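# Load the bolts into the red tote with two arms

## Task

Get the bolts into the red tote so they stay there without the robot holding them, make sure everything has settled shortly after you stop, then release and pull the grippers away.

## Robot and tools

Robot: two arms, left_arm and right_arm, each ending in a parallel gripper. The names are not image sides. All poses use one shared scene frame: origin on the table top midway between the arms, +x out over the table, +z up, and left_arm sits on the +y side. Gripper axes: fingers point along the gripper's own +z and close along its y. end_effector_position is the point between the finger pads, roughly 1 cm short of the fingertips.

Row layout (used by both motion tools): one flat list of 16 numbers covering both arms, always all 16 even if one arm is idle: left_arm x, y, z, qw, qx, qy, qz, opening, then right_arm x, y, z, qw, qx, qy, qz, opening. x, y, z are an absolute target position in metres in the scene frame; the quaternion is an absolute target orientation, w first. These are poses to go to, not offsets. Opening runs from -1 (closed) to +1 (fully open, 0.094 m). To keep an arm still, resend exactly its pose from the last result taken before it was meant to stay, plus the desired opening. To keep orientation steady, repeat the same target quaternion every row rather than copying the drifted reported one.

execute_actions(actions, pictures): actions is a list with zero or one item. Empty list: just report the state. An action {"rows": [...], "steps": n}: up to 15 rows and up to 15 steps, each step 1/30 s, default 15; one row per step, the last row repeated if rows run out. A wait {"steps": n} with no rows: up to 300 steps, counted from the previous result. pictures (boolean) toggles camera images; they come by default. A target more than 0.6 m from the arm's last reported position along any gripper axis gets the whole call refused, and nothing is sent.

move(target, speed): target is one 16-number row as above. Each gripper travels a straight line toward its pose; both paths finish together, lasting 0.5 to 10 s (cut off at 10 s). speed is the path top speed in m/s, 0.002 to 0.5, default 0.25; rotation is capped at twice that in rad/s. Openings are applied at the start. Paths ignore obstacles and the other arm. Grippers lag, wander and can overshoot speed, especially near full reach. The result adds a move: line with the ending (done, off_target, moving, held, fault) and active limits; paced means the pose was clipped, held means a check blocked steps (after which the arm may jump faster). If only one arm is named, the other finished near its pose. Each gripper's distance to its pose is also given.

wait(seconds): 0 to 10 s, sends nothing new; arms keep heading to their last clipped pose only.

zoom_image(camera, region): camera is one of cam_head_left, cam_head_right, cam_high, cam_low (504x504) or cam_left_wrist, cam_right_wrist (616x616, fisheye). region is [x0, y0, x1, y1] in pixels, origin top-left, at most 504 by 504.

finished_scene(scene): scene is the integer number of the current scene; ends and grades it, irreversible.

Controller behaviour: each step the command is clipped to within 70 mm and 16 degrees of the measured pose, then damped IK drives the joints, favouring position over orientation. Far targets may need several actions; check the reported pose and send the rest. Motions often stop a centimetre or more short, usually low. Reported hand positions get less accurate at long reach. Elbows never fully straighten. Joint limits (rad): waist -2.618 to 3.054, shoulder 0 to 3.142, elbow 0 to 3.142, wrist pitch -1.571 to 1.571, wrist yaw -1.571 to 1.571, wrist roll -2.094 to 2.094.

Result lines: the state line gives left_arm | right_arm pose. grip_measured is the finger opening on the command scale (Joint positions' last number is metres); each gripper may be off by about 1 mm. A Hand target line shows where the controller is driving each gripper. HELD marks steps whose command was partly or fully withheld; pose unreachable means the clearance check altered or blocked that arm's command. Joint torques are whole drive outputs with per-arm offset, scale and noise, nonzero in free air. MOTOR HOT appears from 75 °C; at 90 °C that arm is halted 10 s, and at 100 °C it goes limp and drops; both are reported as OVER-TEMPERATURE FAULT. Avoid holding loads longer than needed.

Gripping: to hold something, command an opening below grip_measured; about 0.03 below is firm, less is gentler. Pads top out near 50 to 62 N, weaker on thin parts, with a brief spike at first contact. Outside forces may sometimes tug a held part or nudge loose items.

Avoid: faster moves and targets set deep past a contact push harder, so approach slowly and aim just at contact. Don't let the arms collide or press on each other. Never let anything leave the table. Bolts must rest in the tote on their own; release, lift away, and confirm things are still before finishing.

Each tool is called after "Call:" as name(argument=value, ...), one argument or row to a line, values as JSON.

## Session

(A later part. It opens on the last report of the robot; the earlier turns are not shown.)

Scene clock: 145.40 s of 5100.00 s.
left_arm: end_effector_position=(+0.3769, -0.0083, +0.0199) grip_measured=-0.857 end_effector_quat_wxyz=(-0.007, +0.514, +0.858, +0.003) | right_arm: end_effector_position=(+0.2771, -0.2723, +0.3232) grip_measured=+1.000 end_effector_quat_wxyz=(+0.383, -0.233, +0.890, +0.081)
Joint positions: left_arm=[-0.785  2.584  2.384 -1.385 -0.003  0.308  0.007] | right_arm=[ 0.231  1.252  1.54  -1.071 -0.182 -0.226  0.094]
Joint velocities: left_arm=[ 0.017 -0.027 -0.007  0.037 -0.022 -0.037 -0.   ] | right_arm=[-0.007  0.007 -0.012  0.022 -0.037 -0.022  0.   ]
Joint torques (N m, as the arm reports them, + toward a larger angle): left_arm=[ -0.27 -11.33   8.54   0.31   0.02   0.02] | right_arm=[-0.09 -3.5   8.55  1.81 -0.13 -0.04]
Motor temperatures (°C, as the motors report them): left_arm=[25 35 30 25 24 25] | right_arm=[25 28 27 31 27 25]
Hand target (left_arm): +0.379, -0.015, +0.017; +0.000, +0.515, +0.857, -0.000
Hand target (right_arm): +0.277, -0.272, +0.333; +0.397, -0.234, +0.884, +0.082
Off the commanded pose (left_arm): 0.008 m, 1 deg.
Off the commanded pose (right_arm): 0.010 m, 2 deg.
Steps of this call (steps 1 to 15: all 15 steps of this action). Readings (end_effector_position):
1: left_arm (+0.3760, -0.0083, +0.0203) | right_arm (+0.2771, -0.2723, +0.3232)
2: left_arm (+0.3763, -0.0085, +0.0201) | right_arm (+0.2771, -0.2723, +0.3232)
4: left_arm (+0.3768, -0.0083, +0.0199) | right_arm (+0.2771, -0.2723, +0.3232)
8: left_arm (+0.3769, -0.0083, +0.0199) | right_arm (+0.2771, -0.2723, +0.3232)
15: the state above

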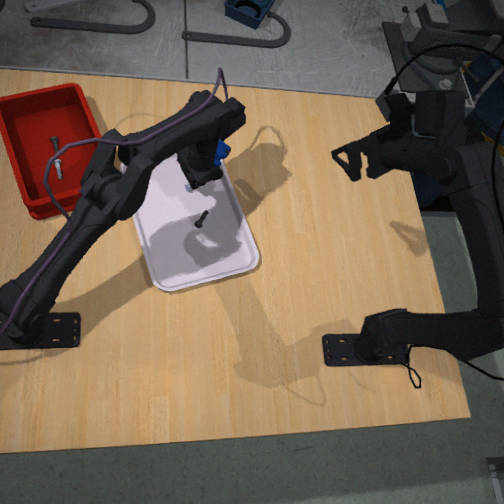

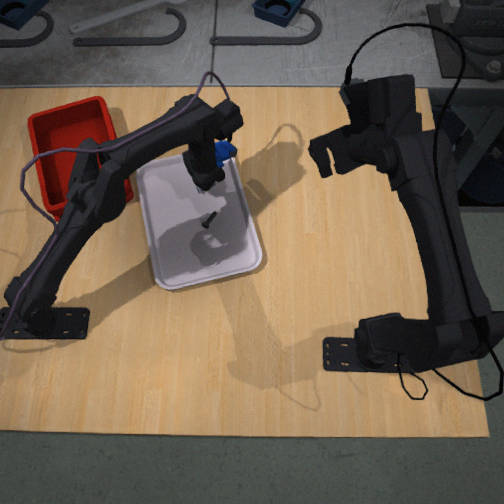

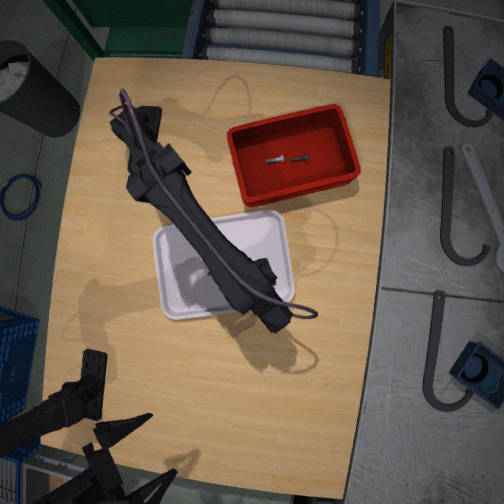

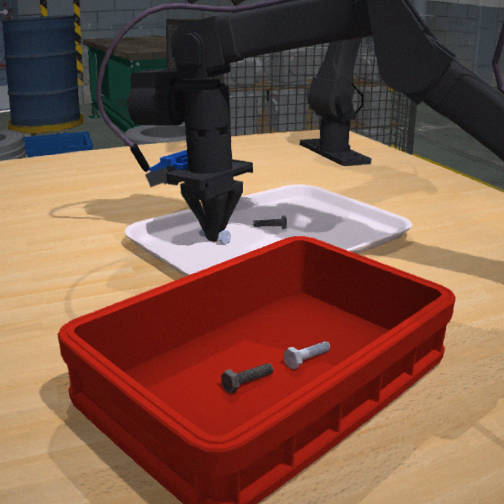

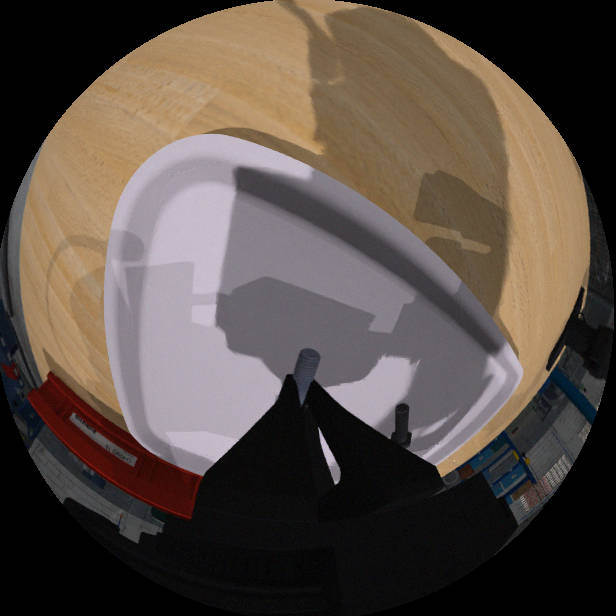

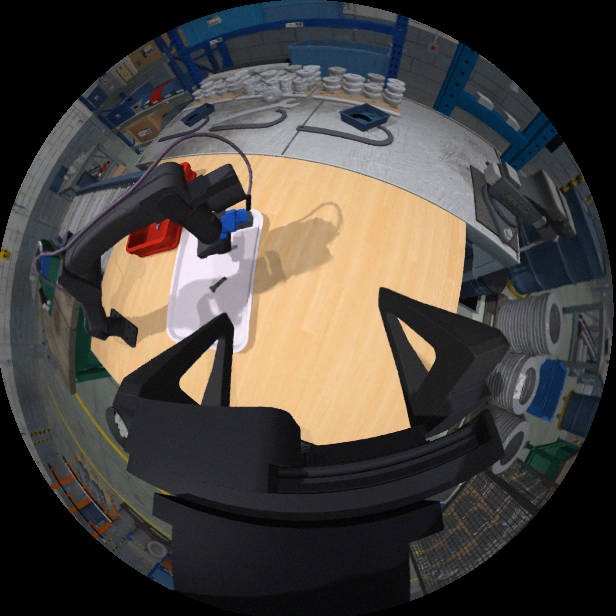

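Call:
move(
  target=[0.39,0.08,0.14,0,0.3,0.954,0,-0.885,0.277,-0.272,0.333,0.397,-0.234,0.884,0.082,1],
)

Call:
move(
  target=[0.44,0.275,0.14,0,-0.13,0.99,0,-0.885,0.277,-0.272,0.333,0.397,-0.234,0.884,0.082,1],
)

Call:
move(
  target=[0.44,0.275,0.023,0,-0.13,0.99,0,-0.885,0.277,-0.272,0.333,0.397,-0.234,0.884,0.082,1],
  speed=0.12,
)

Call:
execute_actions(
  actions=[
    {"rows":[[0.44,0.275,0.023,0,-0.13,0.99,0,-0.5,0.277,-0.272,0.333,0.397,-0.234,0.884,0.082,1]],"steps":10},
  ],
  pictures=false,
)

Call:
move(
  target=[0.43,0.275,0.15,0,0,1,0,-0.5,0.277,-0.272,0.333,0.397,-0.234,0.884,0.082,1],
)

Call:
move(
  target=[0.32,0.08,0.13,0,0.3,0.954,0,-0.2,0.277,-0.272,0.333,0.397,-0.234,0.884,0.082,1],
)

Call:
move(
  target=[0.282,-0.02,0.05,0,0.3,0.954,0,-0.2,0.277,-0.272,0.333,0.397,-0.234,0.884,0.082,1],
  speed=0.15,
)

Scene clock: 159.30 s of 5100.00 s.
left_arm: end_effector_position=(+0.3923, +0.0773, +0.1312) grip_measured=-0.857 end_effector_quat_wxyz=(+0.021, +0.304, +0.952, -0.005) | right_arm: end_effector_position=(+0.2771, -0.2723, +0.3232) grip_measured=+1.000 end_effector_quat_wxyz=(+0.383, -0.233, +0.890, +0.081)
Joint positions: left_arm=[-0.624  2.297  2.31  -1.543 -0.004  0.008  0.007] | right_arm=[ 0.231  1.252  1.54  -1.071 -0.182 -0.226  0.094]
Joint velocities: left_arm=[-0.007 -0.032 -0.002 -0.007  0.051  0.007 -0.   ] | right_arm=[ 0.002 -0.007  0.017  0.007  0.051  0.022  0.   ]
Joint torques (N m, as the arm reports them, + toward a larger angle): left_arm=[  0.32 -12.52   5.82   0.15  -0.03  -0.05] | right_arm=[-0.05 -3.48  8.46  1.8  -0.12 -0.04]
Motor temperatures (°C, as the motors report them): left_arm=[25 36 31 25 24 25] | right_arm=[25 28 27 31 27 25]
Hand target (left_arm): +0.389, +0.081, +0.139; +0.022, +0.300, +0.954, -0.005
Hand target (right_arm): +0.277, -0.272, +0.333; +0.397, -0.234, +0.884, +0.082
Off the commanded pose (left_arm): 0.009 m, 2 deg.
Off the commanded pose (right_arm): 0.010 m, 2 deg.
joint sent to its limit (left arm) — the command would take joint 4 (wrist pitch) past its lower limit, so that joint was sent only as far as its limit.
After step 90, 9.33 s passed at rest.
move: done

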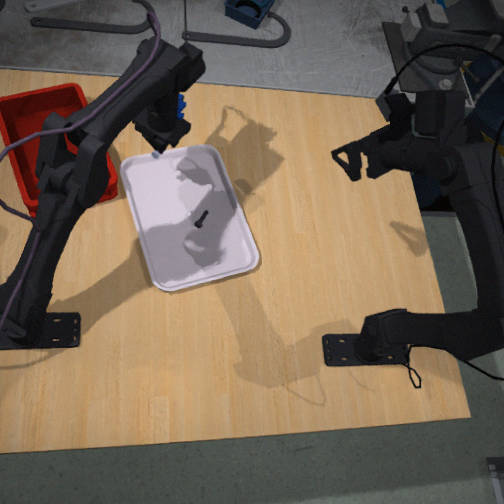

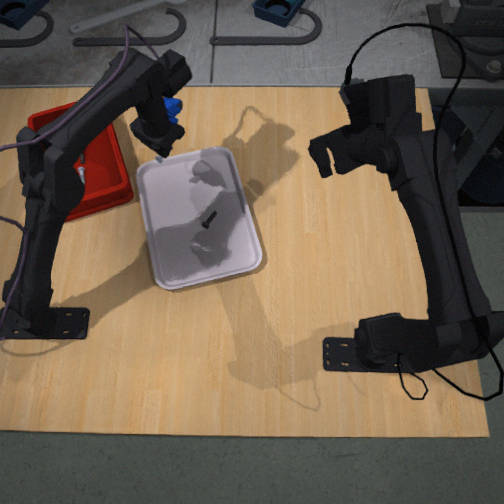

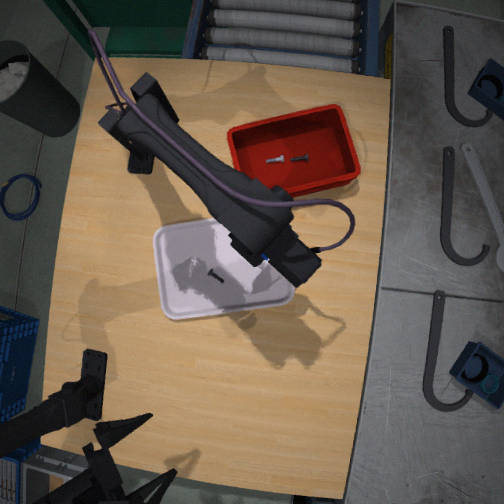

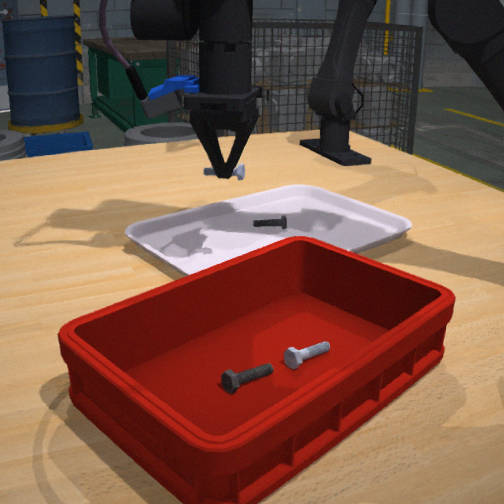

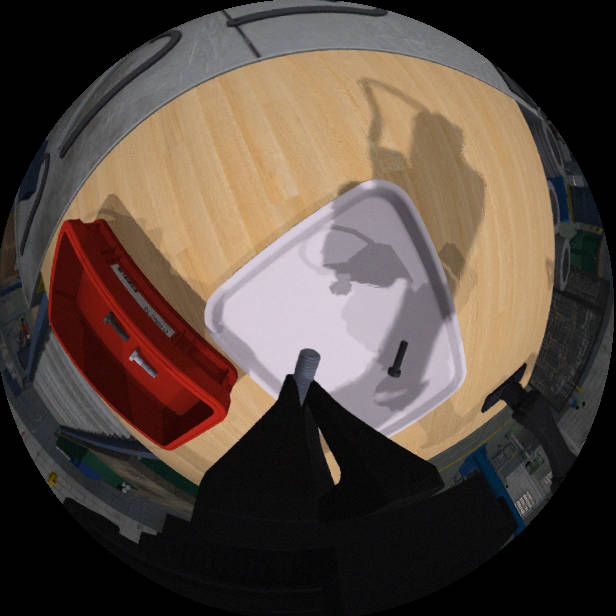

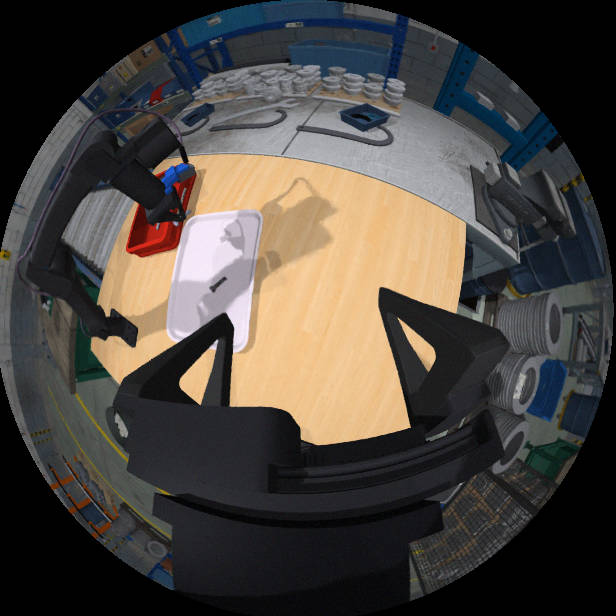

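Scene clock: 161.50 s of 5100.00 s.
left_arm: end_effector_position=(+0.4377, +0.2761, +0.1269) grip_measured=-0.857 end_effector_quat_wxyz=(-0.010, -0.126, +0.992, +0.005) | right_arm: end_effector_position=(+0.2771, -0.2723, +0.3232) grip_measured=+1.000 end_effector_quat_wxyz=(+0.383, -0.233, +0.890, +0.081)
Joint positions: left_arm=[-0.155  2.203  2.137 -1.527 -0.004 -0.395  0.007] | right_arm=[ 0.231  1.252  1.54  -1.071 -0.182 -0.226  0.094]
Joint velocities: left_arm=[-0.022 -0.002 -0.007 -0.007 -0.051 -0.037  0.   ] | right_arm=[ 0.002  0.002  0.007 -0.007 -0.051  0.081  0.   ]
Joint torques (N m, as the arm reports them, + toward a larger angle): left_arm=[ -0.04 -11.34   9.22  -0.02  -0.05  -0.06] | right_arm=[-0.07 -3.54  8.51  1.77 -0.13 -0.04]
Motor temperatures (°C, as the motors report them): left_arm=[25 36 31 25 24 25] | right_arm=[25 28 27 31 27 25]
Hand target (left_arm): +0.439, +0.277, +0.139; +0.002, -0.130, +0.991, +0.005
Hand target (right_arm): +0.277, -0.272, +0.333; +0.397, -0.234, +0.884, +0.082
Off the commanded pose (left_arm): 0.013 m, 1 deg.
Off the commanded pose (right_arm): 0.010 m, 2 deg.
move: off_target (left_arm)

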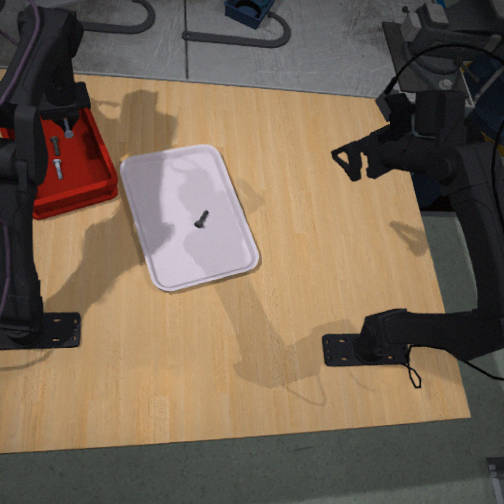

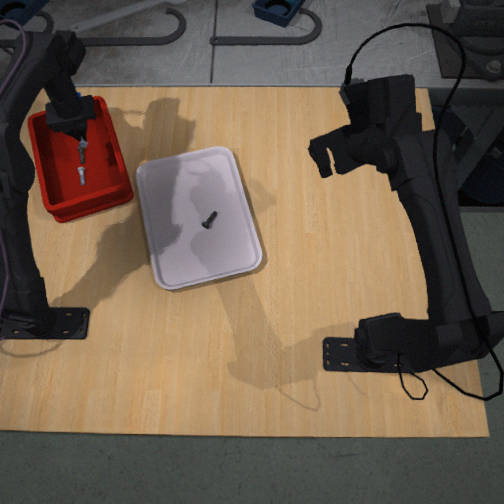

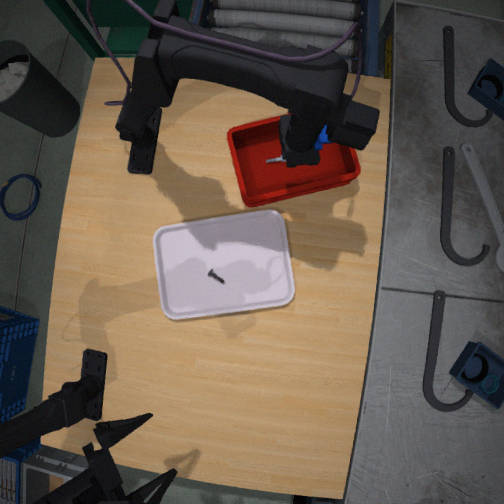

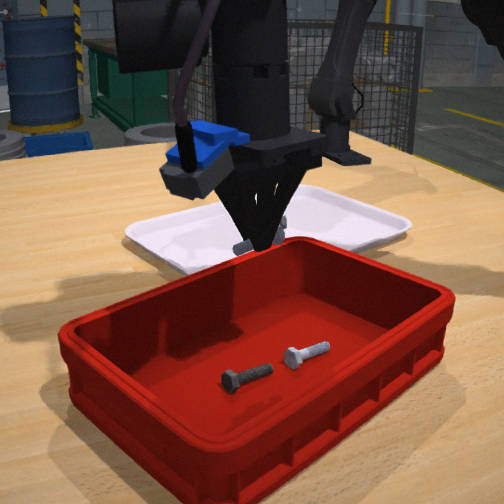

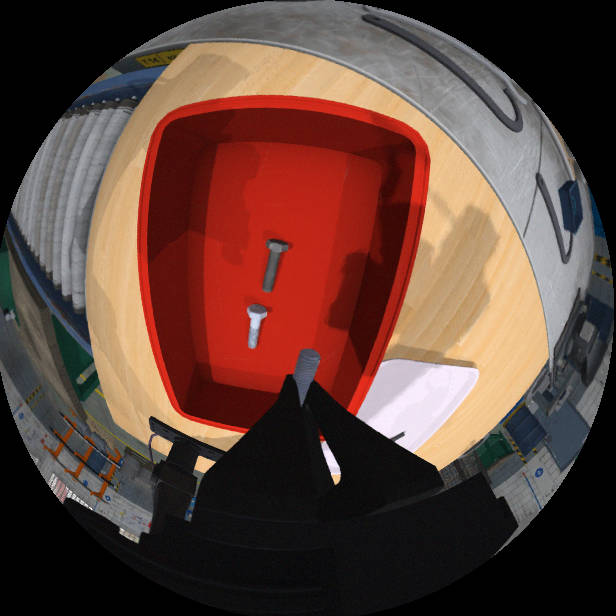

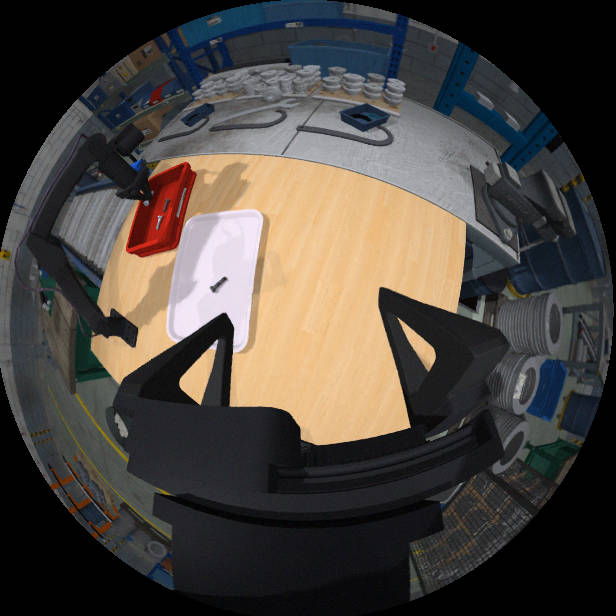

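Scene clock: 162.90 s of 5100.00 s.
left_arm: end_effector_position=(+0.4376, +0.2761, +0.0249) grip_measured=-0.857 end_effector_quat_wxyz=(-0.007, -0.128, +0.992, +0.004) | right_arm: end_effector_position=(+0.2771, -0.2723, +0.3232) grip_measured=+1.000 end_effector_quat_wxyz=(+0.383, -0.233, +0.890, +0.081)
Joint positions: left_arm=[-0.155  2.208  1.737 -1.116 -0.004 -0.399  0.007] | right_arm=[ 0.231  1.252  1.54  -1.071 -0.182 -0.226  0.094]
Joint velocities: left_arm=[ 0.007 -0.017 -0.002  0.007  0.022 -0.022 -0.   ] | right_arm=[ 0.007 -0.022  0.012  0.007  0.007 -0.022  0.   ]
Joint torques (N m, as the arm reports them, + toward a larger angle): left_arm=[ -0.06 -10.18   5.62   0.42   0.06  -0.07] | right_arm=[-0.06 -3.43  8.52  1.78 -0.14 -0.05]
Motor temperatures (°C, as the motors report them): left_arm=[25 36 31 25 24 25] | right_arm=[25 28 27 31 27 25]
Hand target (left_arm): +0.441, +0.275, +0.023; -0.000, -0.130, +0.991, +0.000
Hand target (right_arm): +0.277, -0.272, +0.333; +0.397, -0.234, +0.884, +0.082
Off the commanded pose (left_arm): 0.003 m, 1 deg.
Off the commanded pose (right_arm): 0.010 m, 2 deg.
move: done

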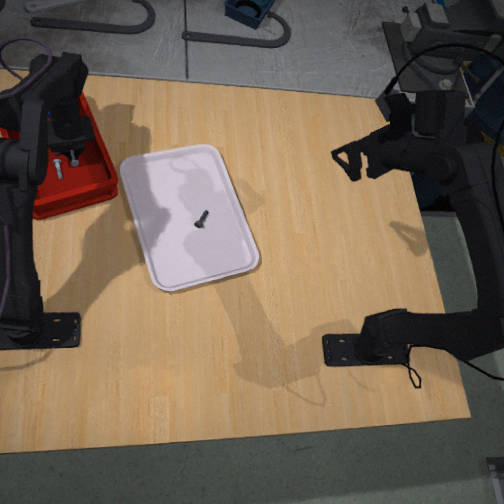

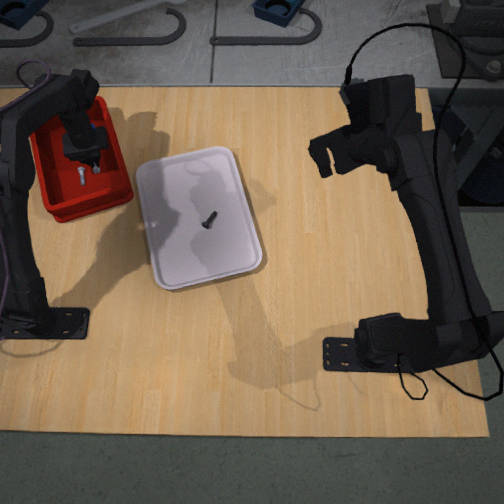

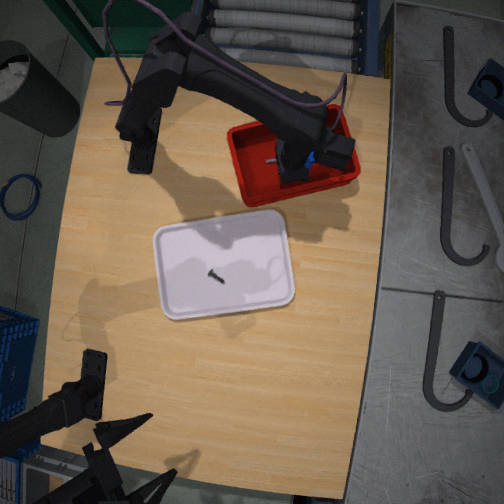

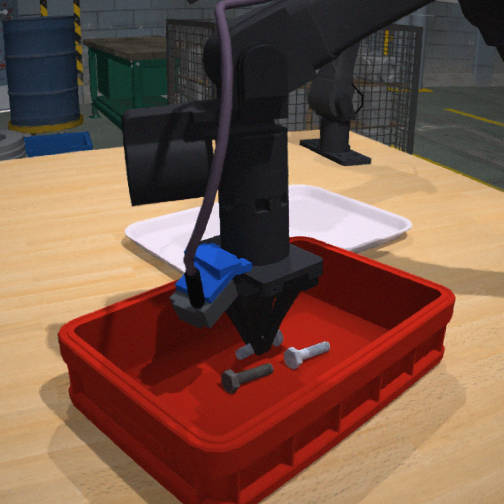

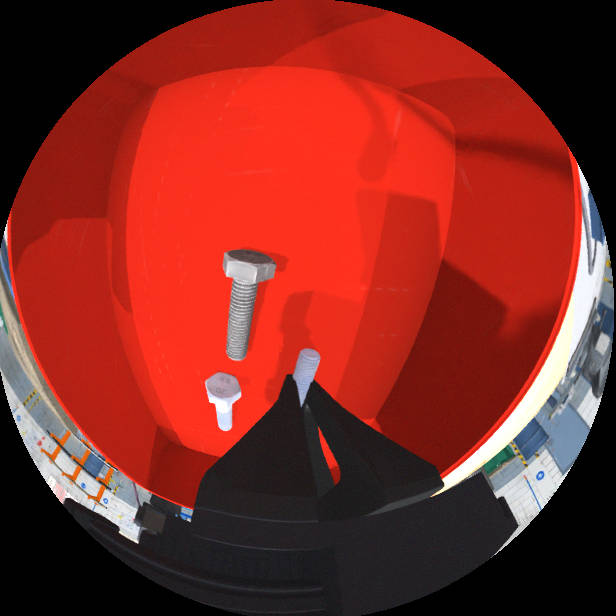

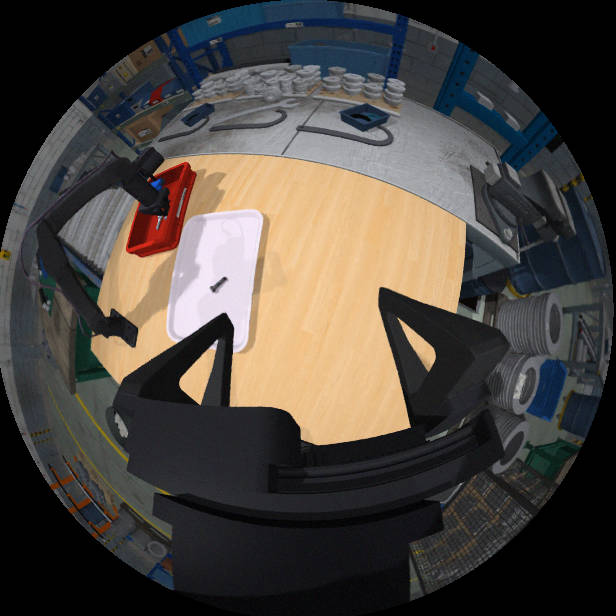

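Scene clock: 163.23 s of 5100.00 s.
left_arm: end_effector_position=(+0.4381, +0.2760, +0.0249) grip_measured=-0.503 end_effector_quat_wxyz=(-0.006, -0.128, +0.992, +0.004) | right_arm: end_effector_position=(+0.2771, -0.2723, +0.3232) grip_measured=+1.000 end_effector_quat_wxyz=(+0.383, -0.233, +0.890, +0.081)
Joint positions: left_arm=[-0.155  2.208  1.737 -1.114 -0.004 -0.399  0.023] | right_arm=[ 0.231  1.252  1.54  -1.071 -0.182 -0.226  0.094]
Joint velocities: left_arm=[-0.002  0.012 -0.027 -0.022 -0.022  0.022 -0.001] | right_arm=[-0.002  0.002 -0.002  0.037 -0.007  0.051  0.   ]
Joint torques (N m, as the arm reports them, + toward a larger angle): left_arm=[  0.08 -10.55   5.26   0.45  -0.01  -0.01] | right_arm=[-0.06 -3.44  8.53  1.79 -0.13 -0.02]
Motor temperatures (°C, as the motors report them): left_arm=[25 36 31 25 24 25] | right_arm=[25 28 27 31 27 25]
Hand target (left_arm): +0.440, +0.275, +0.023; -0.000, -0.130, +0.991, +0.000
Hand target (right_arm): +0.277, -0.272, +0.333; +0.397, -0.234, +0.884, +0.082
Off the commanded pose (left_arm): 0.003 m, 1 deg.
Off the commanded pose (right_arm): 0.010 m, 2 deg.
Steps of this call (steps 1 to 10: all 10 steps of this action). Readings (end_effector_position):
1: left_arm (+0.4376, +0.2761, +0.0249) | right_arm (+0.2771, -0.2723, +0.3232)
2: left_arm (+0.4378, +0.2761, +0.0249) | right_arm (+0.2771, -0.2723, +0.3232)
4: left_arm (+0.4380, +0.2760, +0.0249) | right_arm (+0.2771, -0.2723, +0.3232)
8: left_arm (+0.4381, +0.2760, +0.0249) | right_arm (+0.2771, -0.2723, +0.3232)
10: the state above

Scene clock: 164.73 s of 5100.00 s.
left_arm: end_effector_position=(+0.4292, +0.2773, +0.1444) grip_measured=-0.503 end_effector_quat_wxyz=(+0.001, -0.005, +1.000, +0.002) | right_arm: end_effector_position=(+0.2771, -0.2723, +0.3232) grip_measured=+1.000 end_effector_quat_wxyz=(+0.383, -0.233, +0.890, +0.081)
Joint positions: left_arm=[-0.155  2.145  2.115 -1.54  -0.004 -0.152  0.023] | right_arm=[ 0.231  1.252  1.54  -1.071 -0.182 -0.226  0.094]
Joint velocities: left_arm=[-0.017 -0.022 -0.002  0.051 -0.066  0.022  0.001] | right_arm=[-0.007 -0.007 -0.007 -0.007  0.022  0.007  0.   ]
Joint torques (N m, as the arm reports them, + toward a larger angle): left_arm=[ -0.25 -10.02   8.56   0.09   0.04   0.06] | right_arm=[-0.07 -3.46  8.42  1.79 -0.14 -0.04]
Motor temperatures (°C, as the motors report them): left_arm=[25 36 31 25 24 25] | right_arm=[25 28 27 31 27 25]
Hand target (left_arm): +0.429, +0.275, +0.150; +0.003, +0.000, +1.000, -0.000
Hand target (right_arm): +0.277, -0.272, +0.333; +0.397, -0.234, +0.884, +0.082
Off the commanded pose (left_arm): 0.006 m, 1 deg.
Off the commanded pose (right_arm): 0.010 m, 2 deg.
joint sent to its limit (left arm) — the command would take joint 4 (wrist pitch) past its lower limit, so that joint was sent only as far as its limit.
move: done

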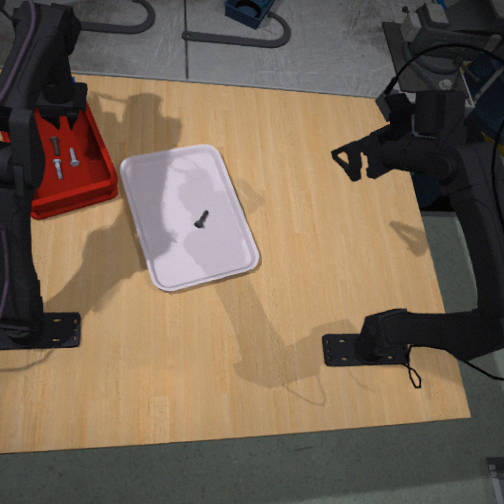

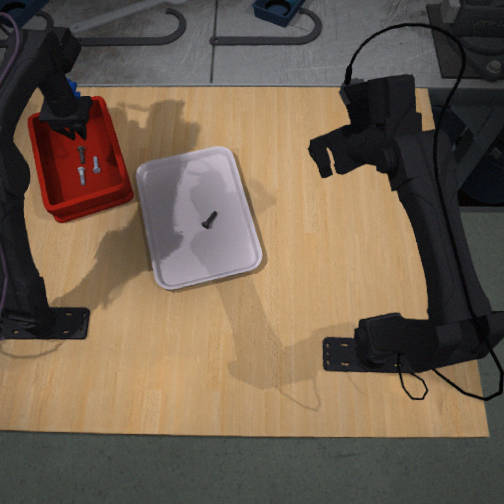

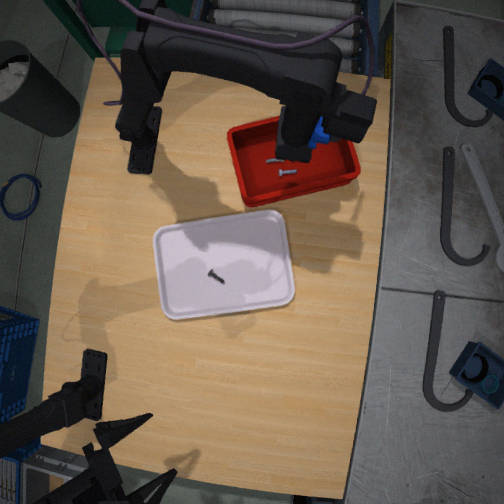

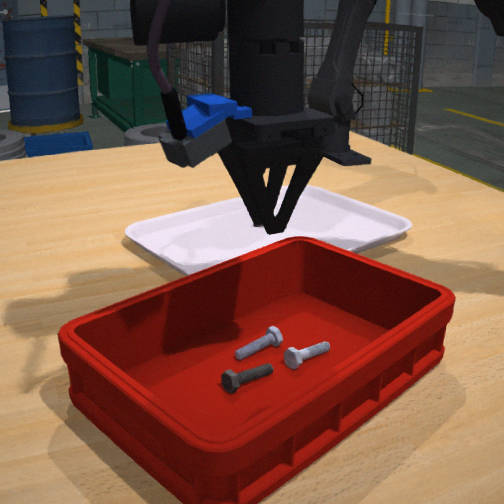

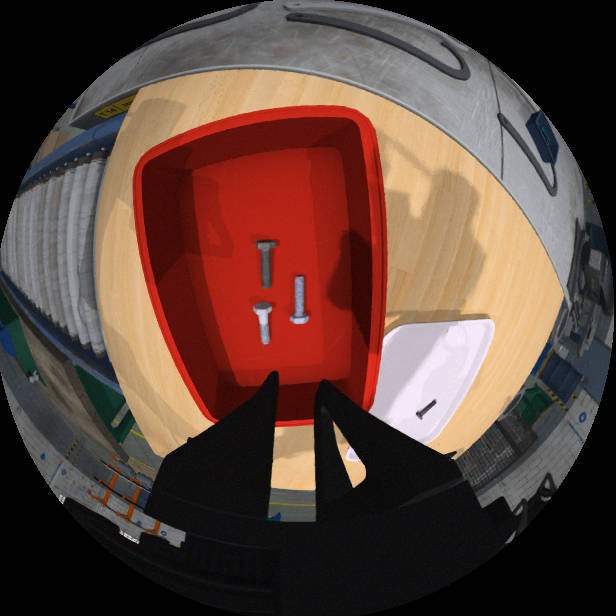

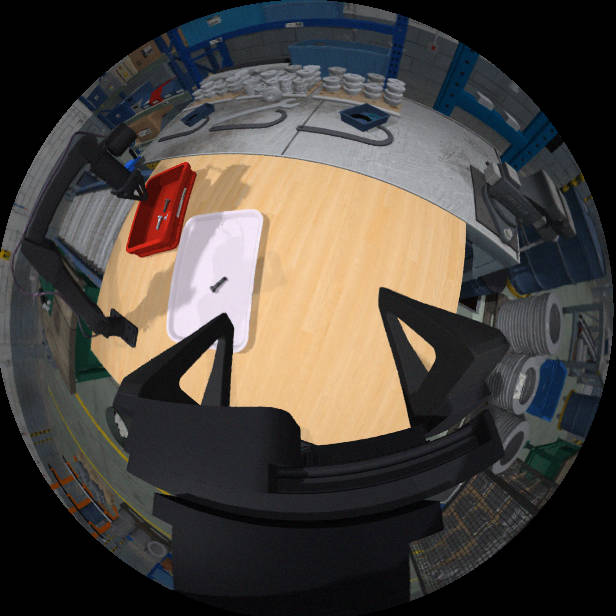

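Scene clock: 166.40 s of 5100.00 s.
left_arm: end_effector_position=(+0.3134, +0.0827, +0.1231) grip_measured=-0.203 end_effector_quat_wxyz=(-0.018, +0.299, +0.954, +0.004) | right_arm: end_effector_position=(+0.2771, -0.2723, +0.3232) grip_measured=+1.000 end_effector_quat_wxyz=(+0.383, -0.233, +0.890, +0.081)
Joint positions: left_arm=[-0.725  2.048  1.88  -1.438  0.007 -0.104  0.037] | right_arm=[ 0.231  1.252  1.54  -1.071 -0.182 -0.226  0.094]
Joint velocities: left_arm=[-0.007 -0.002  0.012 -0.007 -0.022  0.022 -0.   ] | right_arm=[ 0.002 -0.002 -0.002  0.007  0.037  0.081  0.   ]
Joint torques (N m, as the arm reports them, + toward a larger angle): left_arm=[ 0.39 -9.2   9.28  0.3   0.    0.08] | right_arm=[-0.04 -3.47  8.51  1.77 -0.11 -0.05]
Motor temperatures (°C, as the motors report them): left_arm=[25 36 31 25 24 25] | right_arm=[25 28 27 31 27 25]
Hand target (left_arm): +0.321, +0.077, +0.130; +0.000, +0.300, +0.954, -0.006
Hand target (right_arm): +0.277, -0.272, +0.333; +0.397, -0.234, +0.884, +0.082
Off the commanded pose (left_arm): 0.010 m, 2 deg.
Off the commanded pose (right_arm): 0.010 m, 2 deg.
move: done

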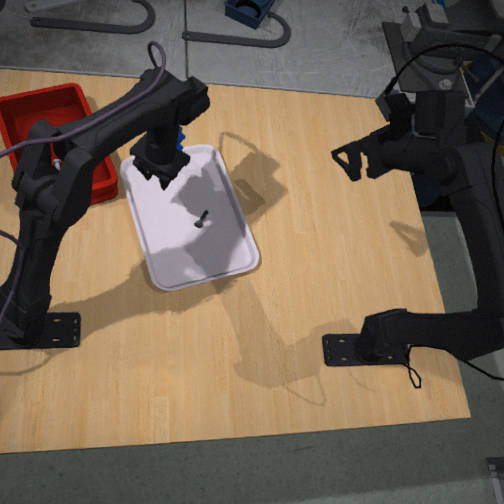

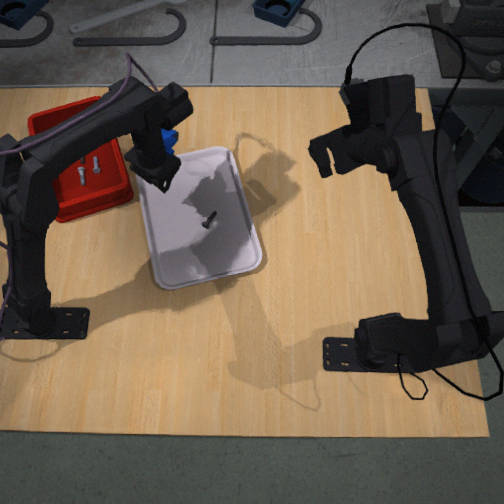

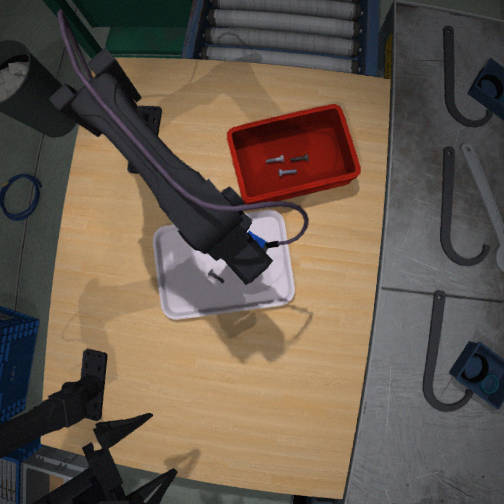

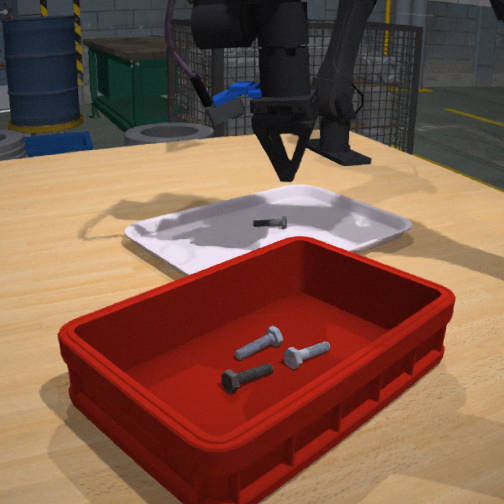

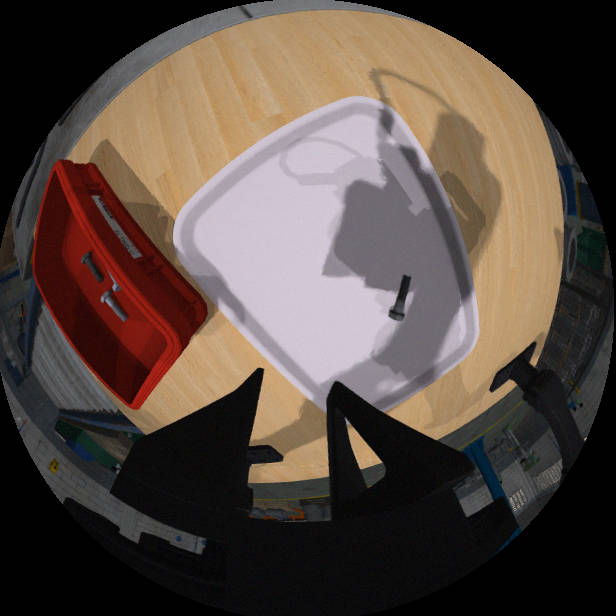

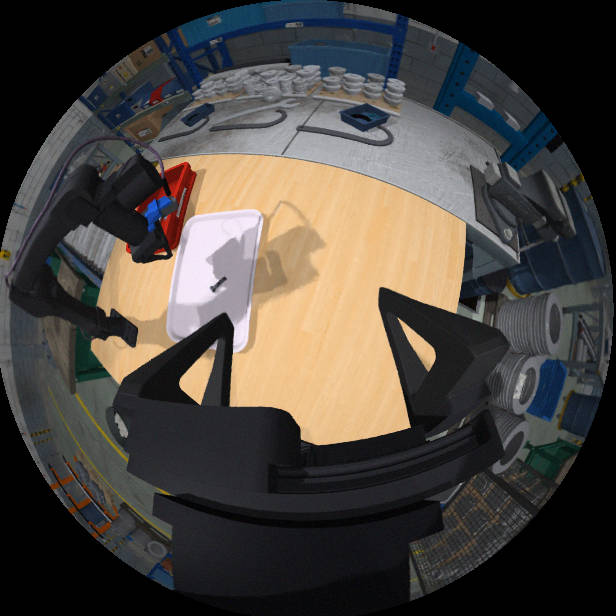

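Scene clock: 167.80 s of 5100.00 s.
left_arm: end_effector_position=(+0.2758, -0.0120, +0.0430) grip_measured=-0.203 end_effector_quat_wxyz=(-0.020, +0.302, +0.953, +0.010) | right_arm: end_effector_position=(+0.2771, -0.2723, +0.3232) grip_measured=+1.000 end_effector_quat_wxyz=(+0.383, -0.233, +0.890, +0.081)
Joint positions: left_arm=[-0.952  2.265  1.903 -1.253  0.007 -0.324  0.037] | right_arm=[ 0.231  1.252  1.54  -1.071 -0.182 -0.226  0.094]
Joint velocities: left_arm=[-0.002  0.007  0.012  0.051 -0.037  0.022 -0.001] | right_arm=[-0.002 -0.002 -0.017 -0.022  0.037 -0.037  0.   ]
Joint torques (N m, as the arm reports them, + toward a larger angle): left_arm=[  0.12 -11.04   8.93   0.32   0.     0.  ] | right_arm=[-0.09 -3.49  8.48  1.78 -0.12 -0.04]
Motor temperatures (°C, as the motors report them): left_arm=[25 36 31 25 24 25] | right_arm=[25 28 27 31 27 25]
Hand target (left_arm): +0.282, -0.021, +0.051; -0.001, +0.300, +0.954, -0.002
Hand target (right_arm): +0.277, -0.272, +0.333; +0.397, -0.234, +0.884, +0.082
Off the commanded pose (left_arm): 0.012 m, 3 deg.
Off the commanded pose (right_arm): 0.010 m, 2 deg.
move: off_target (left_arm)

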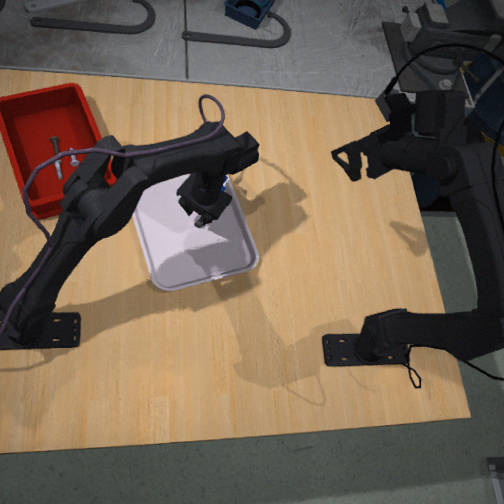

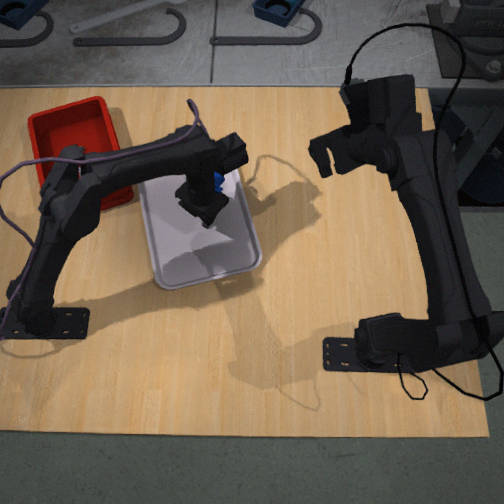

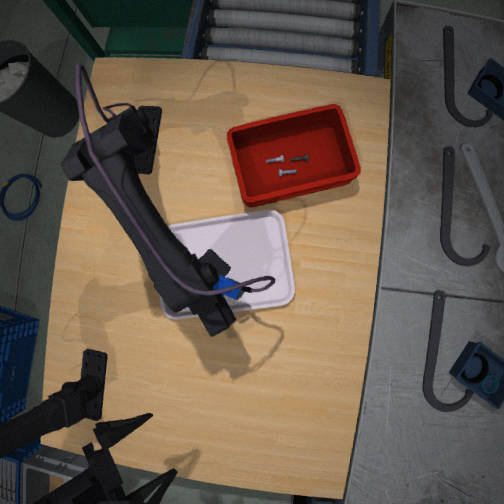

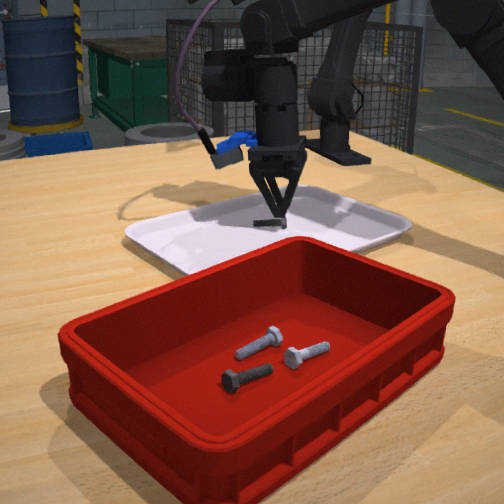

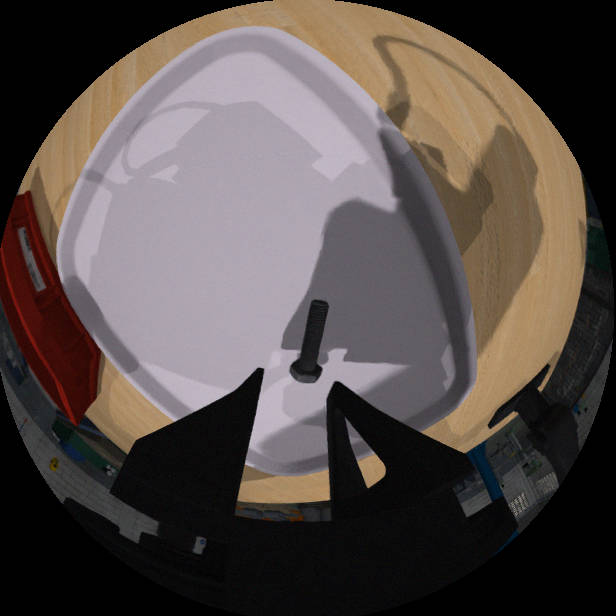

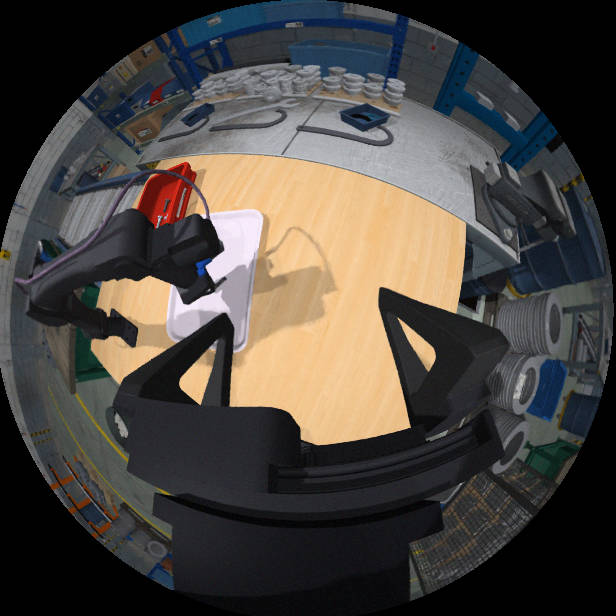

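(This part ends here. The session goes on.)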